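# Fit the matching corner brace onto the pencil marks

## Task

Pick up the loose corner brace in the tray that matches the brace already installed. Set it on the pencil marks, oriented the same way up as the installed brace, with one leg lying flat on the tray floor and the other leg flat against the marked board. Release it so that it stays there with no help from the robot, then open the gripper and move the arm away.

## Robot and tools

ROBOT. Two arms, left_arm and right_arm, each with 7 joints and a two-finger parallel gripper. The names are just labels and do not refer to sides of any camera image. left_arm sits on the +y side.

FRAME. Every reported hand pose uses one world frame. The origin is on the table surface midway between the arms, +x points out over the table and +z points up. Each result's state line reads left_arm: ... | right_arm: ... and gives end_effector_position in metres and end_effector_quat_wxyz. These readings can be somewhat wrong, and more so when the arm is stretched far. In the gripper's own axes, the fingers point along +z and close along y. The reported position is the spot between the pads when they are shut. The fingertips extend about 19 mm past it when closed and about 6 mm when fully open. Closing pushes the tips roughly 13 mm farther from the arm, so keep that much gap above any surface before you close.

execute_actions. Its argument actions is a list holding zero or one item. An empty list sends nothing and just reports the current state. A move item has rows plus optional steps (1 to 15, default 15). Each step lasts 1/30 s and uses one row, and the last row repeats if steps outnumber rows (at most 15 rows). A wait item has only steps (up to 300), counted from the previous result. The optional pictures flag (true/false) decides whether camera images come back. If a call is refused, nothing reaches the robot.

ROW LAYOUT. Every row is a single list of 18 numbers covering both arms, even when only one arm moves. The first 9 belong to left_arm: 7 joint angles, then gripper position, then gripper speed. The last 9 are the same for right_arm. Joint numbers are absolute target angles in radians in the order that Joint positions prints them. They are not offsets. Joint order and stated ranges are: waist -69.115 to 69.115, shoulder -2.250 to 2.250, upper arm roll -69.115 to 69.115, elbow -2.580 to 2.580, forearm roll -69.115 to 69.115, wrist pitch -2.100 to 2.100, wrist roll -69.115 to 69.115. The true ends may sit up to 0.013 rad either way. A target more than 0.013 rad beyond an end, and farther out than that joint's last reported angle, gets the call refused. A target past the true end is cut back to that end, and the result then says "joint sent to its limit" (possibly about an earlier move that is still running). Missing that line does not prove there is more room.

GRIPPER NUMBERS. Both are in [-1, 1] and absolute. For position, +1 means fully open at 85 mm, 0 is about 41 mm, the pads touch near -0.8, and -1 closes until something blocks the fingers. For speed, -1 is about 20 mm/s, 0 about 85 and +1 about 150. Grip force is not adjustable: a full close squeezes roughly 190 to 235 N per pad. To grip firmly, send -1 and keep sending it. For a gentle grip, open first, then ask for a width a little under the part's width. To release, ask for more than the part's width. To leave a gripper alone, repeat its previous two numbers, because 0 is a real command. Once stopped, the fingers stay put until the number changes by 0.01 or more. They may close again by themselves, no farther than requested, if the part shifts, slips or is lost. position_measured_pct is about 50 - 50*position, so 0 is fully open. Stopping short with a reading under 90 means something is held or in the way. A reading near 90 or above means the pads met, either on nothing or on something very thin, which gets a weaker hold.

MOTION. Joints are limited in speed and acceleration and are coordinated to arrive together. Reversing a motion makes them all stop together. On every step the commanded angle may lead the measured one by at most 0.304 rad (waist, shoulder, upper arm roll, elbow) or 0.266 rad (forearm roll, wrist pitch, wrist roll). If the targets would put the hand more than 70 mm from where it is, all of that arm's targets are pulled back toward the current angles. So long moves take several calls, and an arm can still be on its way when a result arrives. Between calls the arms keep heading for the last row sent until everything settles or a step is HELD.

RESULT LINES. Joint positions and Joint velocities list each arm's 7 joints in order (rad, rad/s). "joint command not followed" means a clearance check changed or blocked some joint targets, but the rest of the row still ran. HELD marks the steps on which your row, or part of it, was not sent. If contact torque reaches a joint's load limit, that arm halts for 10 s and skips the rest of the call (TORQUE FAULT). Limits are 49.1 N m for waist, shoulder, upper arm roll and elbow, and 30.9 N m for forearm roll, wrist pitch and wrist roll, counting the held part's weight. Carrying loads warms the motors. MOTOR HOT appears from 60 °C. At 75 °C an OVER-TEMPERATURE FAULT makes that arm brake only weakly and sag until it cools.

zoom_image. Arguments are camera (one of cam_head_left, cam_head_right, cam_high, cam_low, cam_left_wrist, cam_right_wrist) and region [x0, y0, x1, y1] in pixels of that camera's newest 504x504 image, with the origin at the top-left and a size of at most 504 by 504. It returns an enlarged, sharper crop. Calibration is given per camera as K, distortion D and T_world_to_cam, which maps world coordinates into camera coordinates. It can be off by a couple of degrees and millimetres. Wrist camera poses follow the arm's joint readings.

finished_scene. Pass the number of the current scene. This ends it for good and reports whether the goal was met, so call it only after the brace rests correctly on its own and the hand has opened and backed off. Answering without any tool call also ends the run.

CAUTIONS. Never let parts fall or get pushed off the table. Do not let the arms collide or shove each other. Avoid drops, slips, slams and forceful pressing. Brief outside tugs on a held part, or bumps to loose parts, can happen, so check the grip and the positions of parts. Move smoothly and directly.

Each tool is called after ">>>" as name(argument=value, ...) on one line, values as JSON.

## Session

I'll start by looking at the current state.

>>> execute_actions(actions=[])

Scene clock: 0.00 s of 4600.00 s.
left_arm: end_effector_position=(+0.4096, +0.5689, +0.1705) position_measured_pct=0.0 end_effector_quat_wxyz=(+0.020, +0.706, +0.708, +0.012) | right_arm: end_effector_position=(-0.0226, -0.6666, +0.2313) position_measured_pct=0.0 end_effector_quat_wxyz=(+0.174, -0.324, +0.929, +0.030)
Joint positions: left_arm=[-0.798  0.548  0.486  1.65  -0.265  0.974 -0.212] | right_arm=[ 2.092  0.442 -0.575  1.665 -0.068  1.292  3.888]
Joint velocities: left_arm=[ 0.  0. -0. -0. -0. -0.  0.] | right_arm=[-0.    -0.001  0.     0.     0.     0.    -0.   ]

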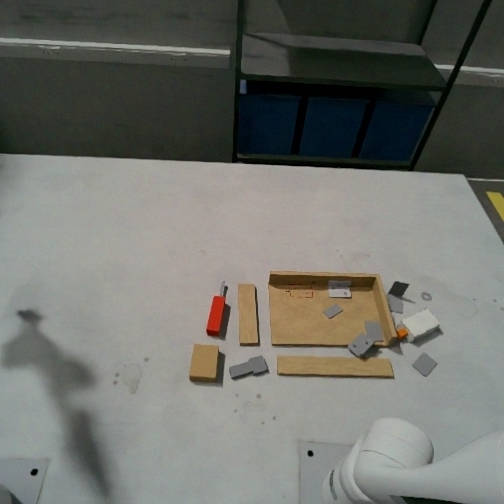

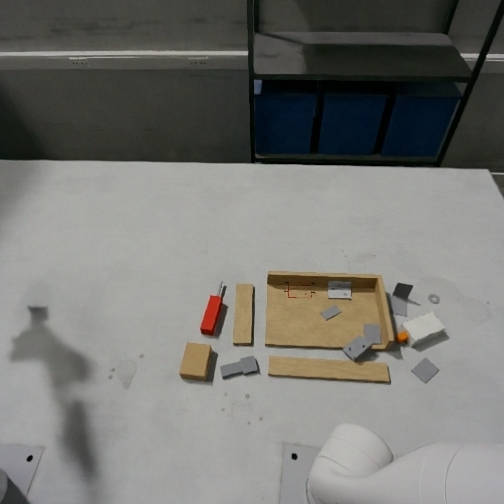

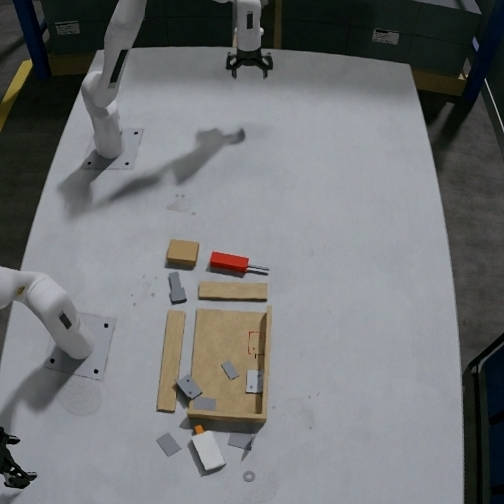

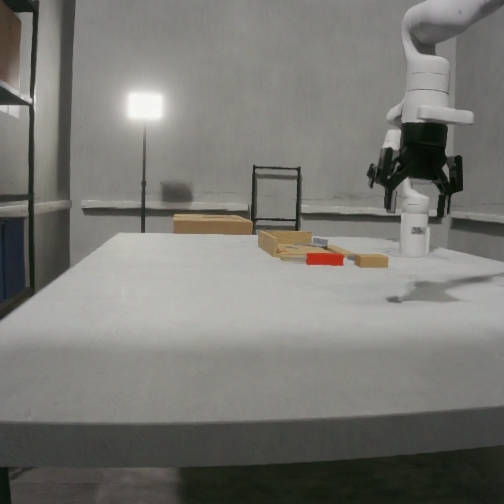

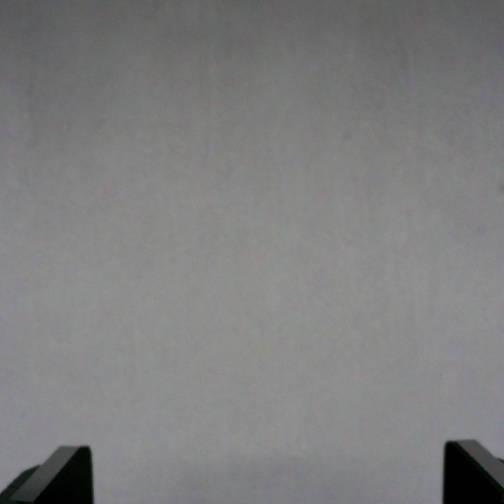

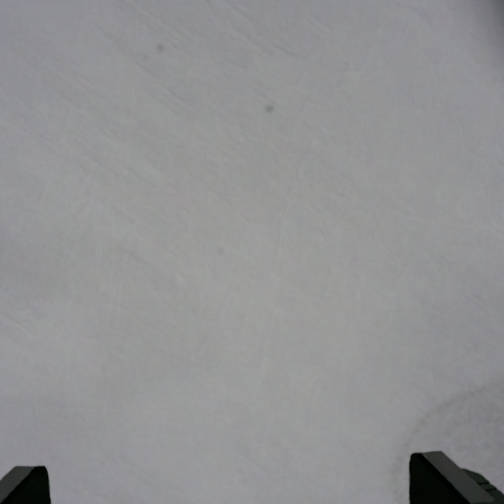

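>>> zoom_image(camera="cam_high", region=[140, 290, 300, 490])

>>> zoom_image(camera="cam_head_left", region=[250, 250, 450, 390])

>>> zoom_image(camera="cam_head_right", region=[250, 250, 450, 390])

Region (140, 290, 300, 490) of cam_high's 504x504 image, scaled by 2.520, with more detail than that image has; it fills the left 403 columns of this view, and the rest is white.

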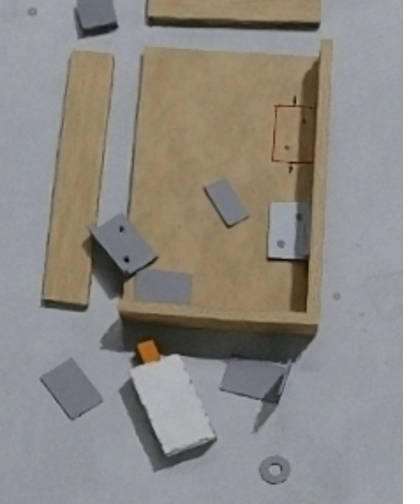

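Region (250, 250, 450, 390) of cam_head_left's 504x504 image, scaled by 2.520, with more detail than that image has; it fills the top 353 rows of this view, and the rest is white.

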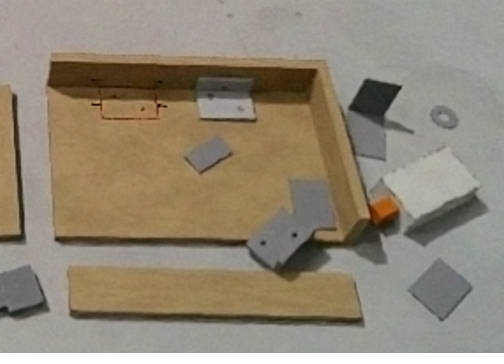

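Region (250, 250, 450, 390) of cam_head_right's 504x504 image, scaled by 2.520, with more detail than that image has; it fills the top 353 rows of this view, and the rest is white.

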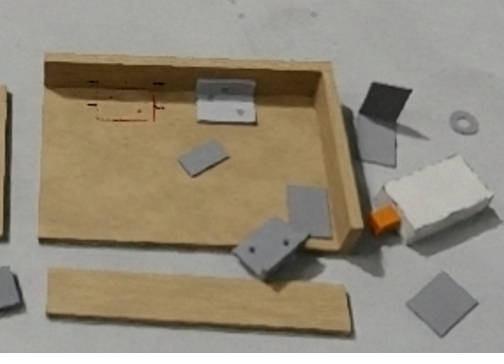

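>>> zoom_image(camera="cam_head_left", region=[330, 310, 400, 370])

>>> zoom_image(camera="cam_high", region=[160, 360, 230, 420])

>>> zoom_image(camera="cam_head_left", region=[270, 265, 370, 310])

>>> zoom_image(camera="cam_low", region=[250, 220, 400, 275])

Region (330, 310, 400, 370) of cam_head_left's 504x504 image, scaled by 7.200, with more detail than that image has; it fills the top 432 rows of this view, and the rest is white.

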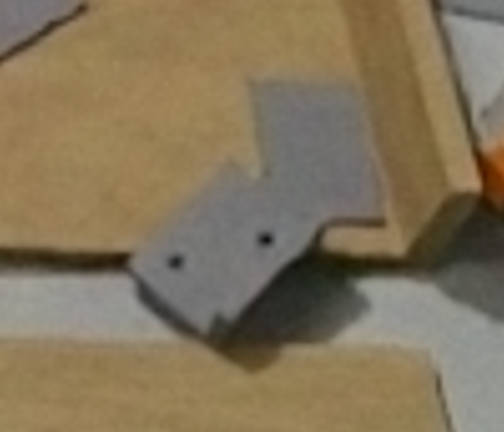

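Region (160, 360, 230, 420) of cam_high's 504x504 image, scaled by 7.200, with more detail than that image has; it fills the top 432 rows of this view, and the rest is white.

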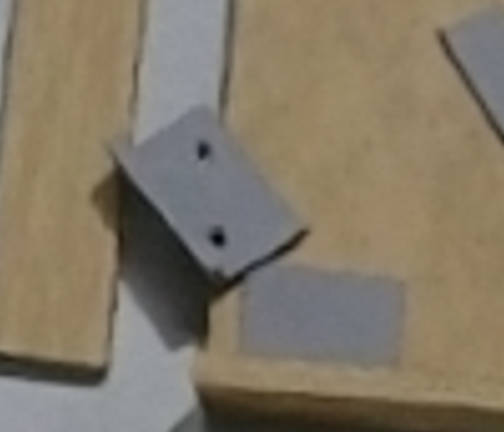

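Region (270, 265, 370, 310) of cam_head_left's 504x504 image, scaled by 5.040, with more detail than that image has; it fills the top 227 rows of this view, and the rest is white.

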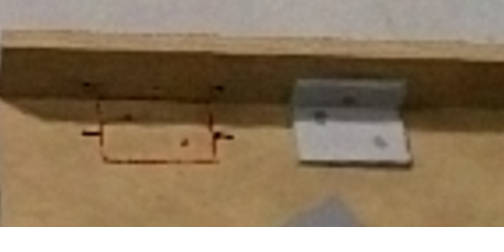

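Region (250, 220, 400, 275) of cam_low's 504x504 image, scaled by 3.360, with more detail than that image has; it fills the top 185 rows of this view, and the rest is white.

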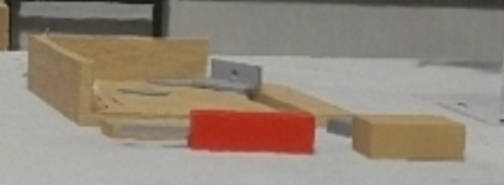

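>>> execute_actions(actions=[{"rows": [[-0.798, 0.548, 0.486, 1.65, -0.265, 0.974, -0.212, 1, 0, 0.293, 0.257, 0.0, 2.136, 0.0, 0.748, 4.303, 1, 0]], "steps": 15}], pictures=false)

>>> execute_actions(actions=[{"steps": 60}])

Scene clock: 120.50 s of 4600.00 s.
left_arm: end_effector_position=(+0.4098, +0.5688, +0.1705) position_measured_pct=0.0 end_effector_quat_wxyz=(+0.020, +0.706, +0.708, +0.012) | right_arm: end_effector_position=(-0.0274, -0.6074, +0.1628) position_measured_pct=0.0 end_effector_quat_wxyz=(+0.044, -0.512, +0.857, +0.030)
Joint positions: left_arm=[-0.798  0.548  0.486  1.65  -0.265  0.974 -0.212] | right_arm=[ 1.638  0.278 -0.143  2.056 -0.006  0.907  4.232]
Joint velocities: left_arm=[-0.    -0.    -0.     0.001 -0.     0.    -0.   ] | right_arm=[-1.271 -0.14   1.017  0.615  0.058 -0.997  0.549]
Steps of this call (steps 1 to 90: nothing new was sent; then 117.00 s passed at rest; steps 91 to 105: all 15 steps of this action). Readings (joint positions | what the end effector reports):
91: left_arm=[-0.798 0.548 0.486 1.650 -0.265 0.974 -0.212] | right_arm=[2.091 0.441 -0.574 1.666 -0.067 1.291 3.889] | left_arm position_measured_pct=0.0 | right_arm position_measured_pct=0.0
92: left_arm=[-0.798 0.548 0.486 1.650 -0.265 0.974 -0.212] | right_arm=[2.084 0.437 -0.570 1.670 -0.066 1.287 3.892] | left_arm position_measured_pct=0.0 | right_arm position_measured_pct=0.0
94: left_arm=[-0.798 0.548 0.486 1.650 -0.265 0.974 -0.212] | right_arm=[2.055 0.419 -0.545 1.696 -0.061 1.265 3.914] | left_arm position_measured_pct=0.0 | right_arm position_measured_pct=0.0
98: left_arm=[-0.798 0.548 0.486 1.650 -0.265 0.974 -0.212] | right_arm=[1.931 0.349 -0.428 1.814 -0.036 1.161 4.018] | left_arm position_measured_pct=0.0 | right_arm position_measured_pct=0.0
105: the state above

Scene clock: 122.50 s of 4600.00 s.
left_arm: end_effector_position=(+0.4098, +0.5688, +0.1705) position_measured_pct=0.0 end_effector_quat_wxyz=(+0.020, +0.706, +0.708, +0.012) | right_arm: end_effector_position=(+0.2842, -0.4379, +0.1501) position_measured_pct=0.0 end_effector_quat_wxyz=(-0.000, +0.924, -0.382, +0.000)
Joint positions: left_arm=[-0.798  0.548  0.486  1.65  -0.265  0.974 -0.212] | right_arm=[ 0.293  0.257 -0.     2.136 -0.     0.748  4.303]
Joint velocities: left_arm=[-0.001 -0.001 -0.    -0.     0.    -0.     0.   ] | right_arm=[ 0.     0.003 -0.001 -0.    -0.     0.     0.   ]
Steps of this call (steps 1 to 60: the robot went on to your last target). Readings (joint positions | what the end effector reports):
1: left_arm=[-0.798 0.548 0.486 1.650 -0.265 0.974 -0.212] | right_arm=[1.595 0.274 -0.112 2.074 -0.004 0.876 4.248] | left_arm position_measured_pct=0.0 | right_arm position_measured_pct=0.0
2: left_arm=[-0.798 0.548 0.486 1.650 -0.265 0.974 -0.212] | right_arm=[1.553 0.271 -0.086 2.088 -0.003 0.848 4.261] | left_arm position_measured_pct=0.0 | right_arm position_measured_pct=0.0
4: left_arm=[-0.798 0.548 0.486 1.650 -0.265 0.974 -0.212] | right_arm=[1.467 0.266 -0.049 2.108 -0.002 0.807 4.279] | left_arm position_measured_pct=0.0 | right_arm position_measured_pct=0.0
8: left_arm=[-0.798 0.548 0.486 1.650 -0.265 0.974 -0.212] | right_arm=[1.309 0.261 -0.017 2.126 -0.001 0.768 4.295] | left_arm position_measured_pct=0.0 | right_arm position_measured_pct=0.0
60: the state above
All arms were judged still, so your last target was given up. Only a new action makes them travel on or press farther. Fingers that are still opening or closing keep moving.
camera_calibration (this result's frames):
cam_left_wrist: T_world_to_cam=[[0.997891, -0.0201844, 0.0617016, -0.407952], [-0.022571, -0.999014, 0.0382312, 0.622822], [0.0608691, -0.0395432, -0.997362, 0.315574], [0, 0, 0, 1]] pos_world=[0.401941, 0.626452, 0.316101]
cam_right_wrist: T_world_to_cam=[[-0.713546, -0.699943, 0.0305443, -0.116124], [-0.700479, 0.713574, -0.0118978, 0.57535], [-0.0134678, -0.0298852, -0.999463, 0.285073], [0, 0, 0, 1]] pos_world=[0.324001, -0.483315, 0.295312]

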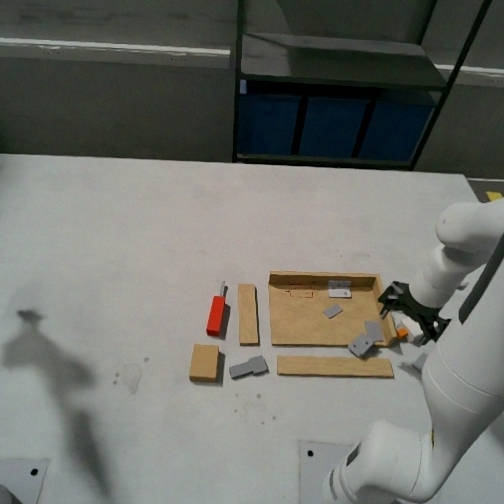

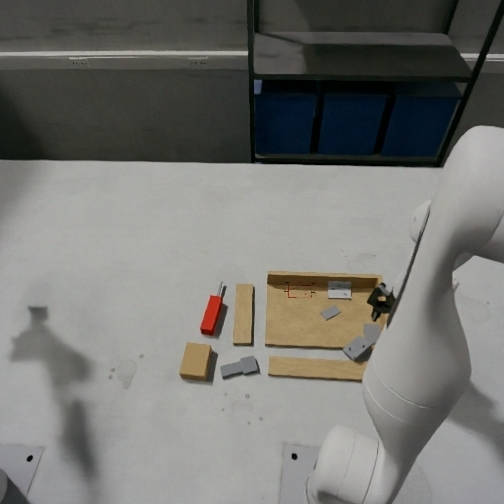

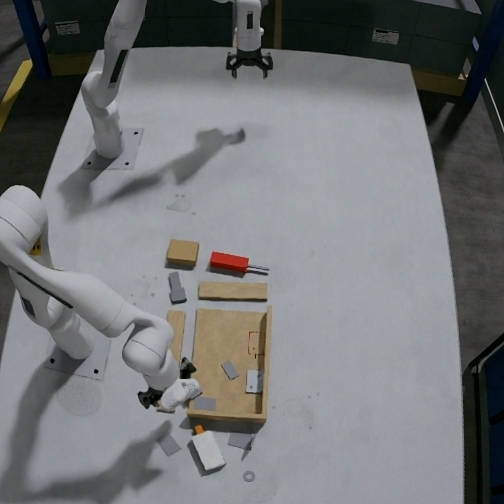

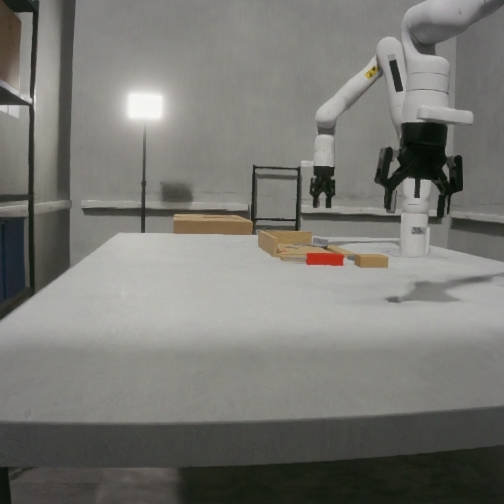

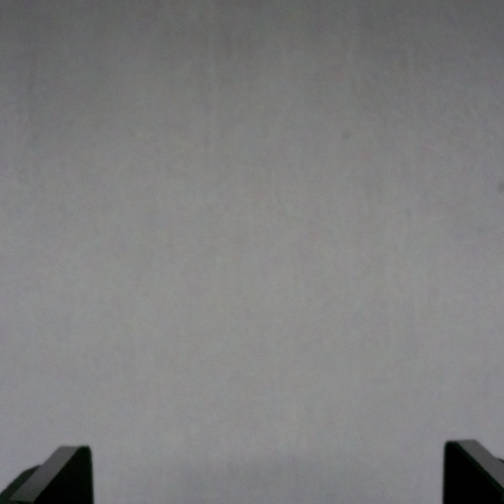

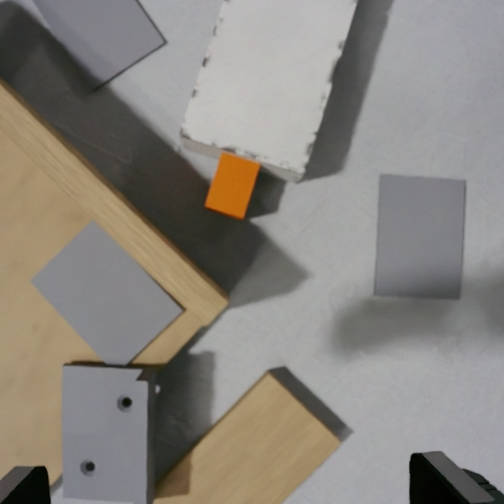

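>>> zoom_image(camera="cam_right_wrist", region=[30, 340, 200, 504])

Region (30, 340, 200, 504) of cam_right_wrist's 504x504 image, scaled by 2.965; it fills the top 486 rows of this view, and the rest is white.

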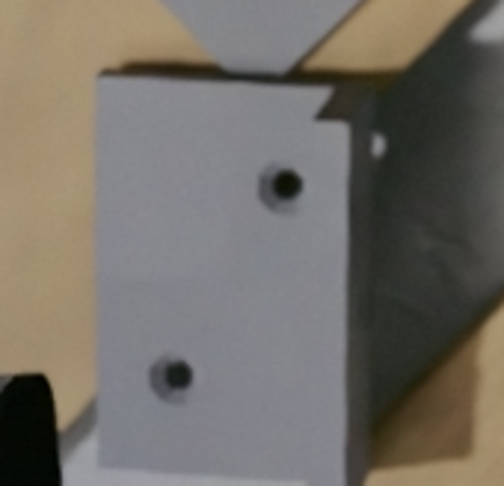

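>>> execute_actions(actions=[{"rows": [[-0.798, 0.548, 0.486, 1.65, -0.265, 0.974, -0.212, 1, 0, 0.1707, 0.4173, 0.0, 2.2396, 0.0, 0.4847, 4.1352, 0, 0]], "steps": 15}], pictures=false)

>>> execute_actions(actions=[{"steps": 20}])

Scene clock: 208.20 s of 4600.00 s.
left_arm: end_effector_position=(+0.4098, +0.5688, +0.1705) position_measured_pct=0.0 end_effector_quat_wxyz=(+0.020, +0.706, +0.708, +0.012) | right_arm: end_effector_position=(+0.2957, -0.4014, +0.0810) position_measured_pct=36.5 end_effector_quat_wxyz=(-0.000, +0.915, -0.404, +0.001)
Joint positions: left_arm=[-0.798  0.548  0.486  1.65  -0.265  0.974 -0.212] | right_arm=[ 0.173  0.414 -0.     2.239 -0.     0.485  4.135]
Joint velocities: left_arm=[ 0.001  0.    -0.     0.     0.    -0.     0.   ] | right_arm=[-0.022  0.027  0.002  0.006 -0.001 -0.004 -0.003]
Steps of this call (steps 1 to 90: nothing new was sent; then 82.20 s passed at rest; steps 91 to 105: all 15 steps of this action). Readings (joint positions | what the end effector reports):
91: left_arm=[-0.798 0.548 0.486 1.650 -0.265 0.974 -0.212] | right_arm=[0.292 0.258 0.000 2.136 0.000 0.747 4.302] | left_arm position_measured_pct=0.0 | right_arm position_measured_pct=0.0
92: left_arm=[-0.798 0.548 0.486 1.650 -0.265 0.974 -0.212] | right_arm=[0.287 0.264 0.001 2.139 0.000 0.740 4.298] | left_arm position_measured_pct=0.0 | right_arm position_measured_pct=0.4
94: left_arm=[-0.798 0.548 0.486 1.650 -0.265 0.974 -0.212] | right_arm=[0.265 0.292 0.001 2.155 0.001 0.699 4.272] | left_arm position_measured_pct=0.0 | right_arm position_measured_pct=4.4
98: left_arm=[-0.798 0.548 0.486 1.650 -0.265 0.974 -0.212] | right_arm=[0.199 0.380 -0.001 2.214 -0.000 0.550 4.177] | left_arm position_measured_pct=0.0 | right_arm position_measured_pct=15.9
105: the state above

Scene clock: 208.87 s of 4600.00 s.
left_arm: end_effector_position=(+0.4098, +0.5688, +0.1705) position_measured_pct=0.0 end_effector_quat_wxyz=(+0.020, +0.706, +0.708, +0.012) | right_arm: end_effector_position=(+0.2953, -0.4005, +0.0800) position_measured_pct=49.6 end_effector_quat_wxyz=(-0.000, +0.915, -0.403, +0.000)
Joint positions: left_arm=[-0.798  0.548  0.486  1.65  -0.265  0.974 -0.212] | right_arm=[ 0.171  0.417 -0.     2.24   0.     0.485  4.135]
Joint velocities: left_arm=[ 0.     0.     0.     0.001 -0.     0.001  0.   ] | right_arm=[-0.001  0.     0.    -0.    -0.     0.    -0.   ]
Steps of this call (steps 1 to 15: the robot went on to your last target; steps 16 to 20: nothing new was sent). Readings (joint positions | what the end effector reports):
1: left_arm=[-0.798 0.548 0.486 1.650 -0.265 0.974 -0.212] | right_arm=[0.173 0.415 -0.000 2.239 -0.000 0.485 4.135] | left_arm position_measured_pct=0.0 | right_arm position_measured_pct=39.7
2: left_arm=[-0.798 0.548 0.486 1.650 -0.265 0.974 -0.212] | right_arm=[0.172 0.416 -0.000 2.240 -0.000 0.485 4.135] | left_arm position_measured_pct=0.0 | right_arm position_measured_pct=42.9
4: left_arm=[-0.798 0.548 0.486 1.650 -0.265 0.974 -0.212] | right_arm=[0.172 0.416 -0.000 2.240 -0.000 0.485 4.135] | left_arm position_measured_pct=0.0 | right_arm position_measured_pct=47.6
8: left_arm=[-0.798 0.548 0.486 1.650 -0.265 0.974 -0.212] | right_arm=[0.171 0.417 -0.000 2.240 -0.000 0.485 4.135] | left_arm position_measured_pct=0.0 | right_arm position_measured_pct=49.6
20: the state above
All arms were judged still, so your last target was given up. Only a new action makes them travel on or press farther. Fingers that are still opening or closing keep moving.
camera_calibration (this result's frames):
cam_left_wrist: T_world_to_cam=[[0.997891, -0.0201846, 0.0617016, -0.407952], [-0.0225713, -0.999014, 0.0382312, 0.622822], [0.060869, -0.0395432, -0.997362, 0.315574], [0, 0, 0, 1]] pos_world=[0.401941, 0.626452, 0.316101]
cam_right_wrist: T_world_to_cam=[[-0.744608, -0.666792, 0.030786, -0.057472], [-0.667325, 0.74468, -0.0113566, 0.558186], [-0.0153532, -0.0290005, -0.999461, 0.217167], [0, 0, 0, 1]] pos_world=[0.333032, -0.447694, 0.225158]

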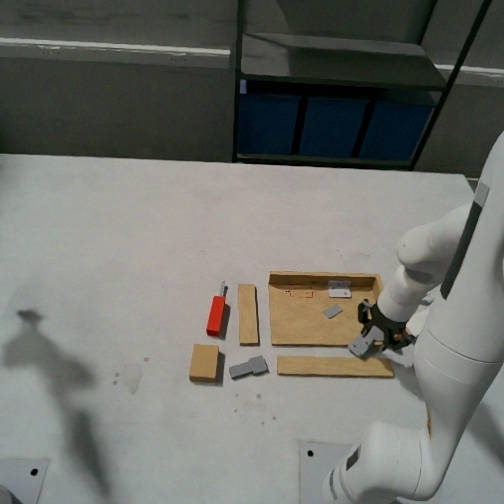

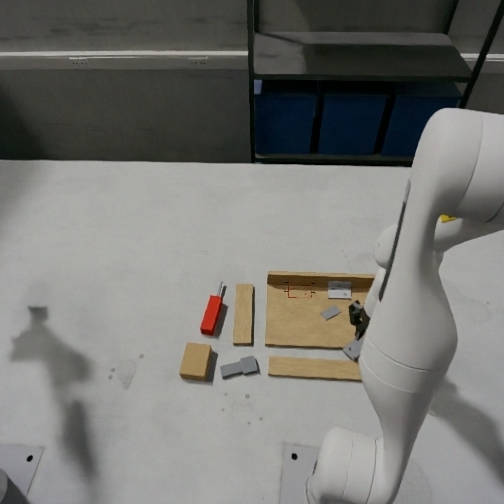

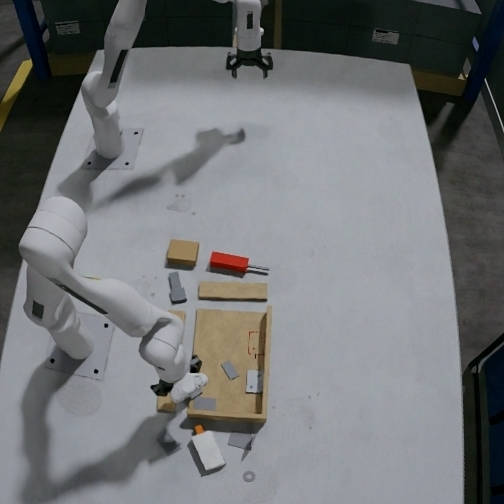

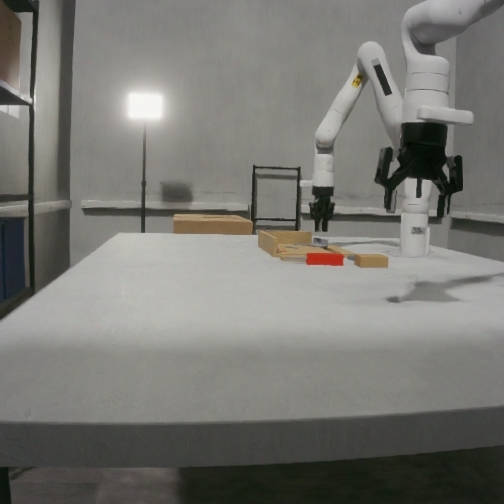

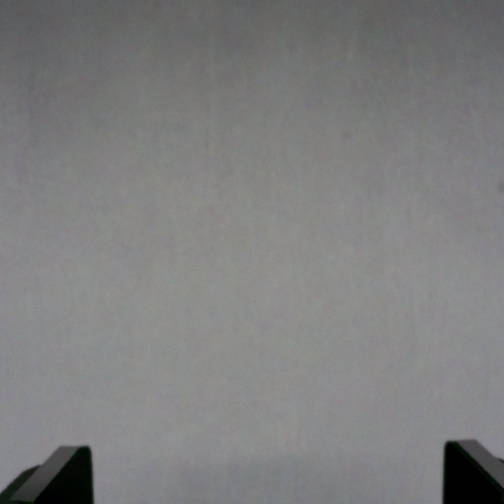

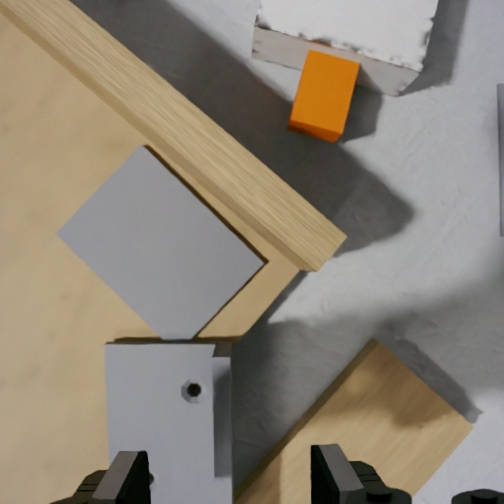

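>>> zoom_image(camera="cam_right_wrist", region=[80, 320, 360, 504])

>>> zoom_image(camera="cam_low", region=[270, 190, 370, 270])

Region (80, 320, 360, 504) of cam_right_wrist's 504x504 image, scaled by 1.800; it fills the top 331 rows of this view, and the rest is white.

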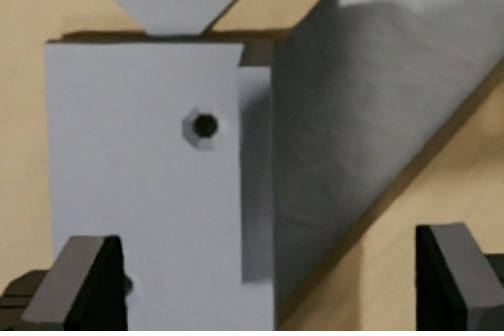

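Region (270, 190, 370, 270) of cam_low's 504x504 image, scaled by 5.040, with more detail than that image has; it fills the top 403 rows of this view, and the rest is white.

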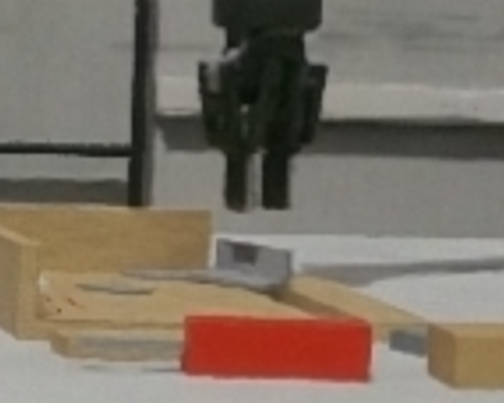

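>>> execute_actions(actions=[{"rows": [[-0.798, 0.548, 0.486, 1.65, -0.265, 0.974, -0.212, 1, 0, 0.1649, 0.528, 0.0, 2.2698, 0.0, 0.3438, 4.112, 0, 0]], "steps": 15}], pictures=false)

>>> execute_actions(actions=[{"steps": 15}])

>>> zoom_image(camera="cam_low", region=[280, 200, 360, 264])

Scene clock: 301.67 s of 4600.00 s.
left_arm: end_effector_position=(+0.4098, +0.5688, +0.1705) position_measured_pct=0.0 end_effector_quat_wxyz=(+0.020, +0.706, +0.708, +0.012) | right_arm: end_effector_position=(+0.2971, -0.3991, +0.0415) position_measured_pct=49.6 end_effector_quat_wxyz=(-0.000, +0.912, -0.411, +0.001)
Joint positions: left_arm=[-0.798  0.548  0.486  1.65  -0.265  0.974 -0.212] | right_arm=[ 0.165  0.526 -0.     2.27  -0.     0.344  4.112]
Joint velocities: left_arm=[ 0.     0.     0.     0.001  0.    -0.     0.   ] | right_arm=[-0.     0.015  0.001  0.002 -0.    -0.001 -0.   ]
Steps of this call (steps 1 to 90: nothing new was sent; then 89.30 s passed at rest; steps 91 to 105: all 15 steps of this action). Readings (joint positions | what the end effector reports):
91: left_arm=[-0.798 0.548 0.486 1.650 -0.265 0.974 -0.212] | right_arm=[0.171 0.418 0.000 2.240 0.000 0.484 4.135] | left_arm position_measured_pct=0.0 | right_arm position_measured_pct=49.6
92: left_arm=[-0.798 0.548 0.486 1.650 -0.265 0.974 -0.212] | right_arm=[0.170 0.424 0.000 2.241 0.000 0.478 4.134] | left_arm position_measured_pct=0.0 | right_arm position_measured_pct=49.6
94: left_arm=[-0.798 0.548 0.486 1.650 -0.265 0.974 -0.212] | right_arm=[0.169 0.453 0.000 2.248 0.000 0.446 4.129] | left_arm position_measured_pct=0.0 | right_arm position_measured_pct=49.6
98: left_arm=[-0.798 0.548 0.486 1.650 -0.265 0.974 -0.212] | right_arm=[0.166 0.516 -0.000 2.267 -0.000 0.359 4.114] | left_arm position_measured_pct=0.0 | right_arm position_measured_pct=49.6
105: the state above

Scene clock: 302.17 s of 4600.00 s.
left_arm: end_effector_position=(+0.4098, +0.5688, +0.1705) position_measured_pct=0.0 end_effector_quat_wxyz=(+0.020, +0.706, +0.708, +0.012) | right_arm: end_effector_position=(+0.2968, -0.3989, +0.0410) position_measured_pct=49.6 end_effector_quat_wxyz=(-0.000, +0.912, -0.411, +0.000)
Joint positions: left_arm=[-0.798  0.548  0.486  1.65  -0.265  0.974 -0.212] | right_arm=[0.165 0.528 0.    2.27  0.    0.344 4.112]
Joint velocities: left_arm=[-0.001 -0.001 -0.    -0.001  0.001  0.001 -0.   ] | right_arm=[ 0.001  0.001  0.     0.    -0.     0.     0.   ]
Steps of this call (steps 1 to 15: the robot went on to your last target). Readings (joint positions | what the end effector reports):
1: left_arm=[-0.798 0.548 0.486 1.650 -0.265 0.974 -0.212] | right_arm=[0.165 0.527 -0.000 2.270 -0.000 0.344 4.112] | left_arm position_measured_pct=0.0 | right_arm position_measured_pct=49.6
2: left_arm=[-0.798 0.548 0.486 1.650 -0.265 0.974 -0.212] | right_arm=[0.165 0.527 -0.000 2.270 -0.000 0.344 4.112] | left_arm position_measured_pct=0.0 | right_arm position_measured_pct=49.6
4: left_arm=[-0.798 0.548 0.486 1.650 -0.265 0.974 -0.212] | right_arm=[0.165 0.528 -0.000 2.270 -0.000 0.344 4.112] | left_arm position_measured_pct=0.0 | right_arm position_measured_pct=49.6
8: left_arm=[-0.798 0.548 0.486 1.650 -0.265 0.974 -0.212] | right_arm=[0.165 0.528 -0.000 2.270 -0.000 0.344 4.112] | left_arm position_measured_pct=0.0 | right_arm position_measured_pct=49.6
15: the state above
All arms were judged still, so your last target was given up. Only a new action makes them travel on or press farther. Fingers that are still opening or closing keep moving.
camera_calibration (this result's frames):
cam_left_wrist: T_world_to_cam=[[0.997891, -0.0201843, 0.0617016, -0.407952], [-0.0225709, -0.999014, 0.0382312, 0.622822], [0.0608691, -0.0395432, -0.997362, 0.315574], [0, 0, 0, 1]] pos_world=[0.401941, 0.626452, 0.316101]
cam_right_wrist: T_world_to_cam=[[-0.756093, -0.65374, 0.0307812, -0.045522], [-0.654272, 0.756174, -0.0113636, 0.558329], [-0.0158471, -0.0287313, -0.999462, 0.178505], [0, 0, 0, 1]] pos_world=[0.333709, -0.446825, 0.186155]

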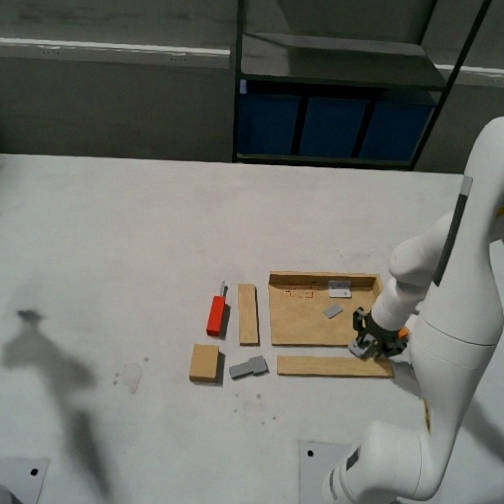

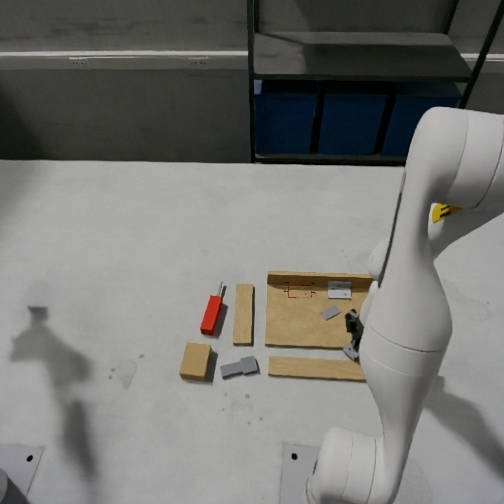

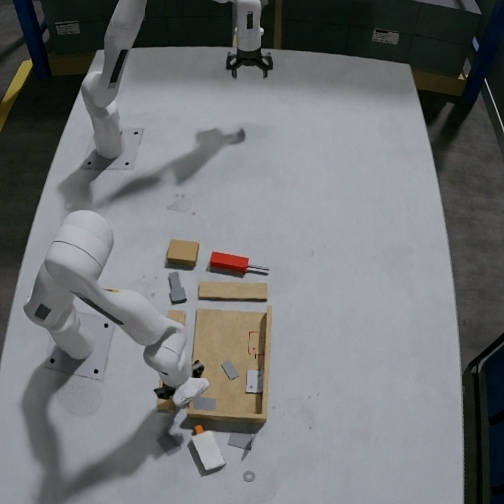

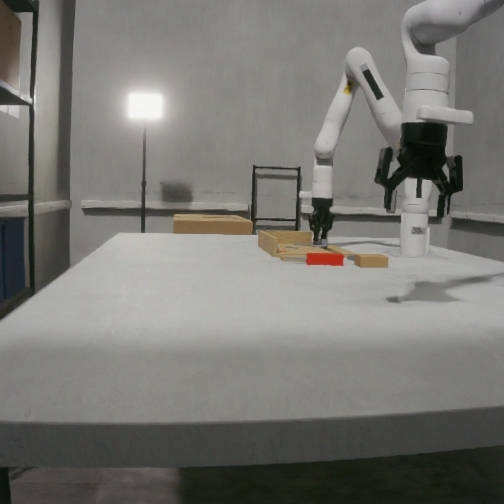

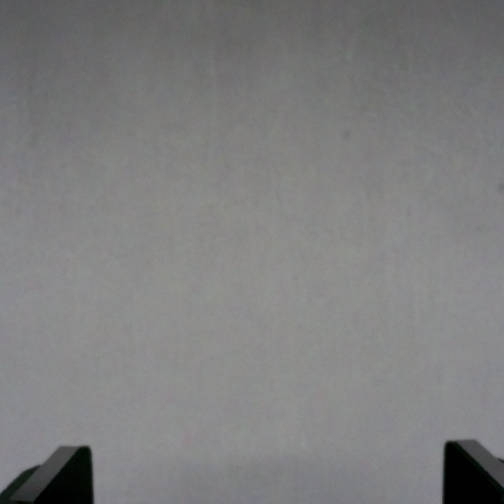

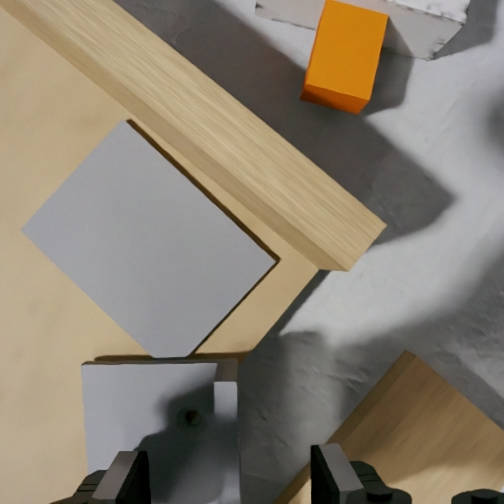

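Region (280, 200, 360, 264) of cam_low's 504x504 image, scaled by 6.300, with more detail than that image has; it fills the top 403 rows of this view, and the rest is white.

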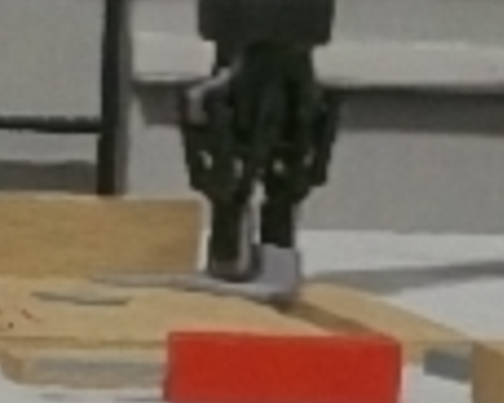

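>>> zoom_image(camera="cam_right_wrist", region=[60, 340, 340, 504])

Region (60, 340, 340, 504) of cam_right_wrist's 504x504 image, scaled by 1.800; it fills the top 295 rows of this view, and the rest is white.

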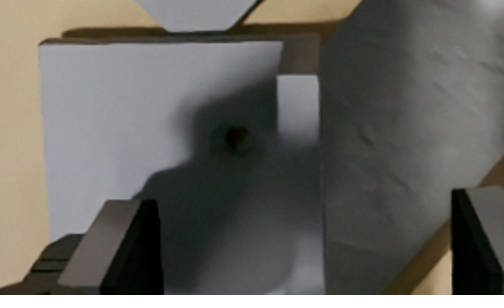

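>>> execute_actions(actions=[{"rows": [[-0.798, 0.548, 0.486, 1.65, -0.265, 0.974, -0.212, 1, 0, 0.1629, 0.5197, 0.0, 2.2665, 0.0, 0.3554, 4.1101, 0, 0]], "steps": 10}], pictures=false)

>>> execute_actions(actions=[{"rows": [[-0.798, 0.548, 0.486, 1.65, -0.265, 0.974, -0.212, 1, 0, 0.1629, 0.5197, 0.0, 2.2665, 0.0, 0.3554, 4.1101, -1, -0.5]], "steps": 15}], pictures=false)

>>> execute_actions(actions=[{"steps": 20}])

>>> zoom_image(camera="cam_low", region=[280, 200, 360, 264])

Scene clock: 376.47 s of 4600.00 s.
left_arm: end_effector_position=(+0.4098, +0.5688, +0.1705) position_measured_pct=0.0 end_effector_quat_wxyz=(+0.020, +0.706, +0.708, +0.012) | right_arm: end_effector_position=(+0.2973, -0.3984, +0.0439) position_measured_pct=49.6 end_effector_quat_wxyz=(+0.000, +0.912, -0.411, -0.000)
Joint positions: left_arm=[-0.798  0.548  0.486  1.65  -0.265  0.974 -0.212] | right_arm=[ 0.163  0.52  -0.     2.267 -0.     0.355  4.11 ]
Joint velocities: left_arm=[-0.    -0.     0.    -0.001  0.     0.     0.   ] | right_arm=[-0.    -0.003 -0.    -0.001  0.     0.002 -0.   ]
Steps of this call (steps 1 to 90: nothing new was sent; then 70.97 s passed at rest; steps 91 to 100: all 10 steps of this action). Readings (joint positions | what the end effector reports):
91: left_arm=[-0.798 0.548 0.486 1.650 -0.265 0.974 -0.212] | right_arm=[0.165 0.527 0.000 2.270 0.000 0.345 4.112] | left_arm position_measured_pct=0.0 | right_arm position_measured_pct=49.6
92: left_arm=[-0.798 0.548 0.486 1.650 -0.265 0.974 -0.212] | right_arm=[0.164 0.524 0.000 2.269 0.000 0.348 4.111] | left_arm position_measured_pct=0.0 | right_arm position_measured_pct=49.6
94: left_arm=[-0.798 0.548 0.486 1.650 -0.265 0.974 -0.212] | right_arm=[0.163 0.521 -0.000 2.267 -0.000 0.353 4.111] | left_arm position_measured_pct=0.0 | right_arm position_measured_pct=49.6
98: left_arm=[-0.798 0.548 0.486 1.650 -0.265 0.974 -0.212] | right_arm=[0.163 0.520 -0.000 2.267 -0.000 0.355 4.110] | left_arm position_measured_pct=0.0 | right_arm position_measured_pct=49.6
100: the state above

Scene clock: 376.97 s of 4600.00 s.
left_arm: end_effector_position=(+0.4098, +0.5688, +0.1705) position_measured_pct=0.0 end_effector_quat_wxyz=(+0.020, +0.706, +0.708, +0.012) | right_arm: end_effector_position=(+0.2974, -0.3984, +0.0440) position_measured_pct=72.6 end_effector_quat_wxyz=(+0.000, +0.912, -0.411, -0.000)
Joint positions: left_arm=[-0.798  0.548  0.486  1.65  -0.265  0.974 -0.212] | right_arm=[ 0.163  0.52  -0.     2.266 -0.     0.355  4.11 ]
Joint velocities: left_arm=[ 0.     0.    -0.    -0.001 -0.     0.    -0.   ] | right_arm=[0.001 0.001 0.    0.001 0.    0.    0.   ]
Steps of this call (steps 1 to 15: all 15 steps of this action). Readings (joint positions | what the end effector reports):
1: left_arm=[-0.798 0.548 0.486 1.650 -0.265 0.974 -0.212] | right_arm=[0.163 0.520 -0.000 2.267 -0.000 0.355 4.110] | left_arm position_measured_pct=0.0 | right_arm position_measured_pct=49.6
2: left_arm=[-0.798 0.548 0.486 1.650 -0.265 0.974 -0.212] | right_arm=[0.163 0.520 -0.000 2.267 -0.000 0.355 4.110] | left_arm position_measured_pct=0.0 | right_arm position_measured_pct=50.0
4: left_arm=[-0.798 0.548 0.486 1.650 -0.265 0.974 -0.212] | right_arm=[0.163 0.520 -0.000 2.266 0.000 0.355 4.110] | left_arm position_measured_pct=0.0 | right_arm position_measured_pct=52.4
8: left_arm=[-0.798 0.548 0.486 1.650 -0.265 0.974 -0.212] | right_arm=[0.163 0.520 -0.000 2.266 -0.000 0.355 4.110] | left_arm position_measured_pct=0.0 | right_arm position_measured_pct=59.5
15: the state above

Scene clock: 377.63 s of 4600.00 s.
left_arm: end_effector_position=(+0.4098, +0.5688, +0.1705) position_measured_pct=0.0 end_effector_quat_wxyz=(+0.020, +0.706, +0.708, +0.012) | right_arm: end_effector_position=(+0.2974, -0.3985, +0.0441) position_measured_pct=88.9 end_effector_quat_wxyz=(+0.000, +0.912, -0.411, +0.000)
Joint positions: left_arm=[-0.798  0.548  0.486  1.65  -0.265  0.974 -0.212] | right_arm=[0.163 0.519 0.    2.267 0.    0.356 4.11 ]
Joint velocities: left_arm=[-0.  0. -0. -0.  0.  0. -0.] | right_arm=[ 0.001  0.     0.     0.    -0.    -0.     0.   ]
Steps of this call (steps 1 to 15: the robot went on to your last target; steps 16 to 20: nothing new was sent). Readings (joint positions | what the end effector reports):
1: left_arm=[-0.798 0.548 0.486 1.650 -0.265 0.974 -0.212] | right_arm=[0.163 0.520 0.000 2.266 -0.000 0.355 4.110] | left_arm position_measured_pct=0.0 | right_arm position_measured_pct=74.2
2: left_arm=[-0.798 0.548 0.486 1.650 -0.265 0.974 -0.212] | right_arm=[0.163 0.520 0.000 2.266 0.000 0.355 4.110] | left_arm position_measured_pct=0.0 | right_arm position_measured_pct=76.2
4: left_arm=[-0.798 0.548 0.486 1.650 -0.265 0.974 -0.212] | right_arm=[0.163 0.520 0.000 2.266 0.000 0.355 4.110] | left_arm position_measured_pct=0.0 | right_arm position_measured_pct=79.8
8: left_arm=[-0.798 0.548 0.486 1.650 -0.265 0.974 -0.212] | right_arm=[0.163 0.520 0.000 2.267 0.000 0.355 4.110] | left_arm position_measured_pct=0.0 | right_arm position_measured_pct=86.1
20: the state above
All arms were judged still, so your last target was given up. Only a new action makes them travel on or press farther. Fingers that are still opening or closing keep moving.
camera_calibration (this result's frames):
cam_left_wrist: T_world_to_cam=[[0.997891, -0.0201846, 0.0617018, -0.407952], [-0.0225712, -0.999014, 0.0382311, 0.622822], [0.0608693, -0.0395431, -0.997362, 0.315574], [0, 0, 0, 1]] pos_world=[0.401941, 0.626452, 0.316102]
cam_right_wrist: T_world_to_cam=[[-0.756061, -0.653778, 0.0307452, -0.0448913], [-0.654311, 0.756139, -0.0114606, 0.558379], [-0.0157549, -0.0287818, -0.999462, 0.18159], [0, 0, 0, 1]] pos_world=[0.334274, -0.446334, 0.189272]

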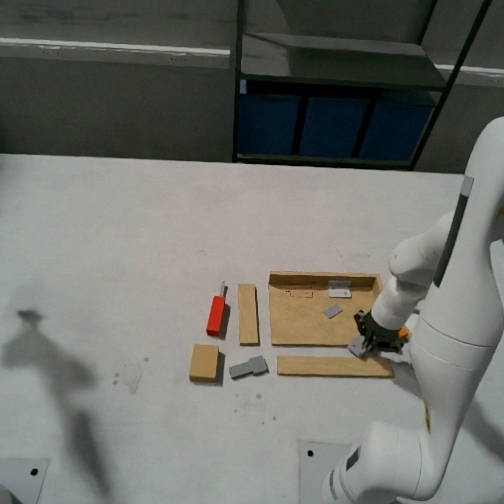

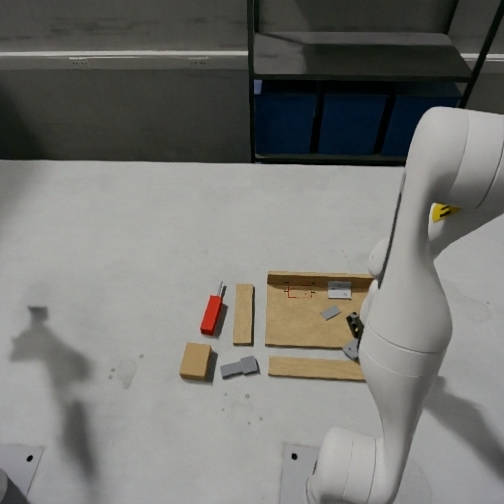

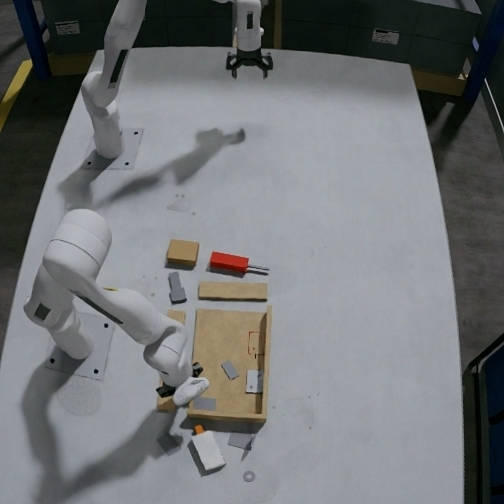

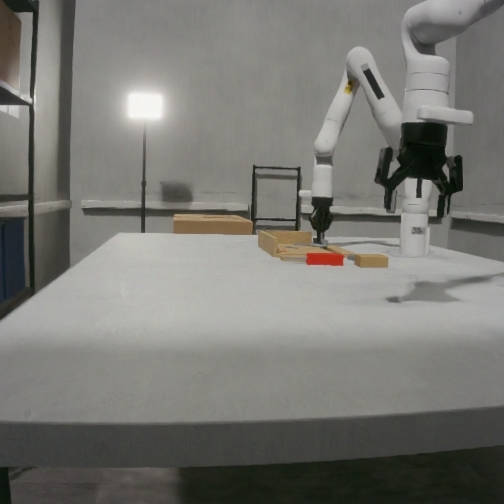

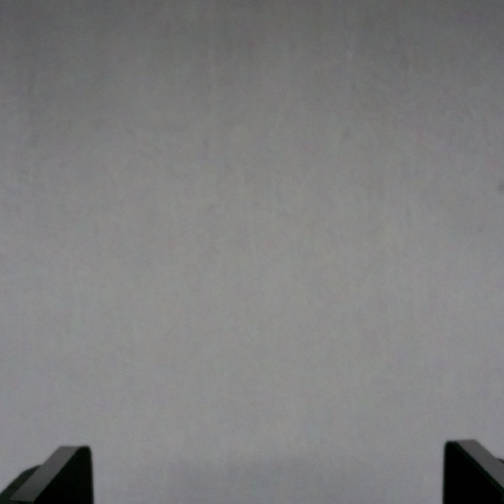

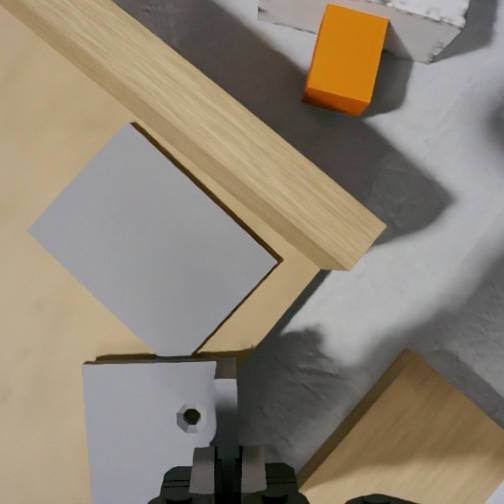

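Region (280, 200, 360, 264) of cam_low's 504x504 image, scaled by 6.300, with more detail than that image has; it fills the top 403 rows of this view, and the rest is white.

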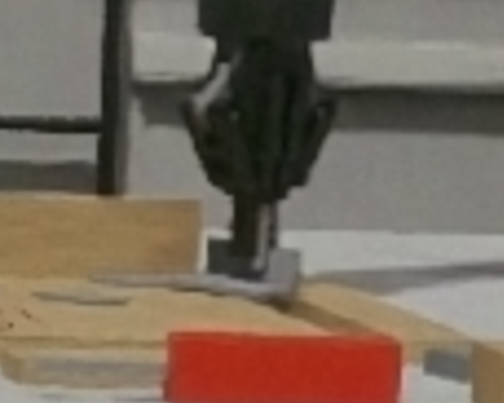

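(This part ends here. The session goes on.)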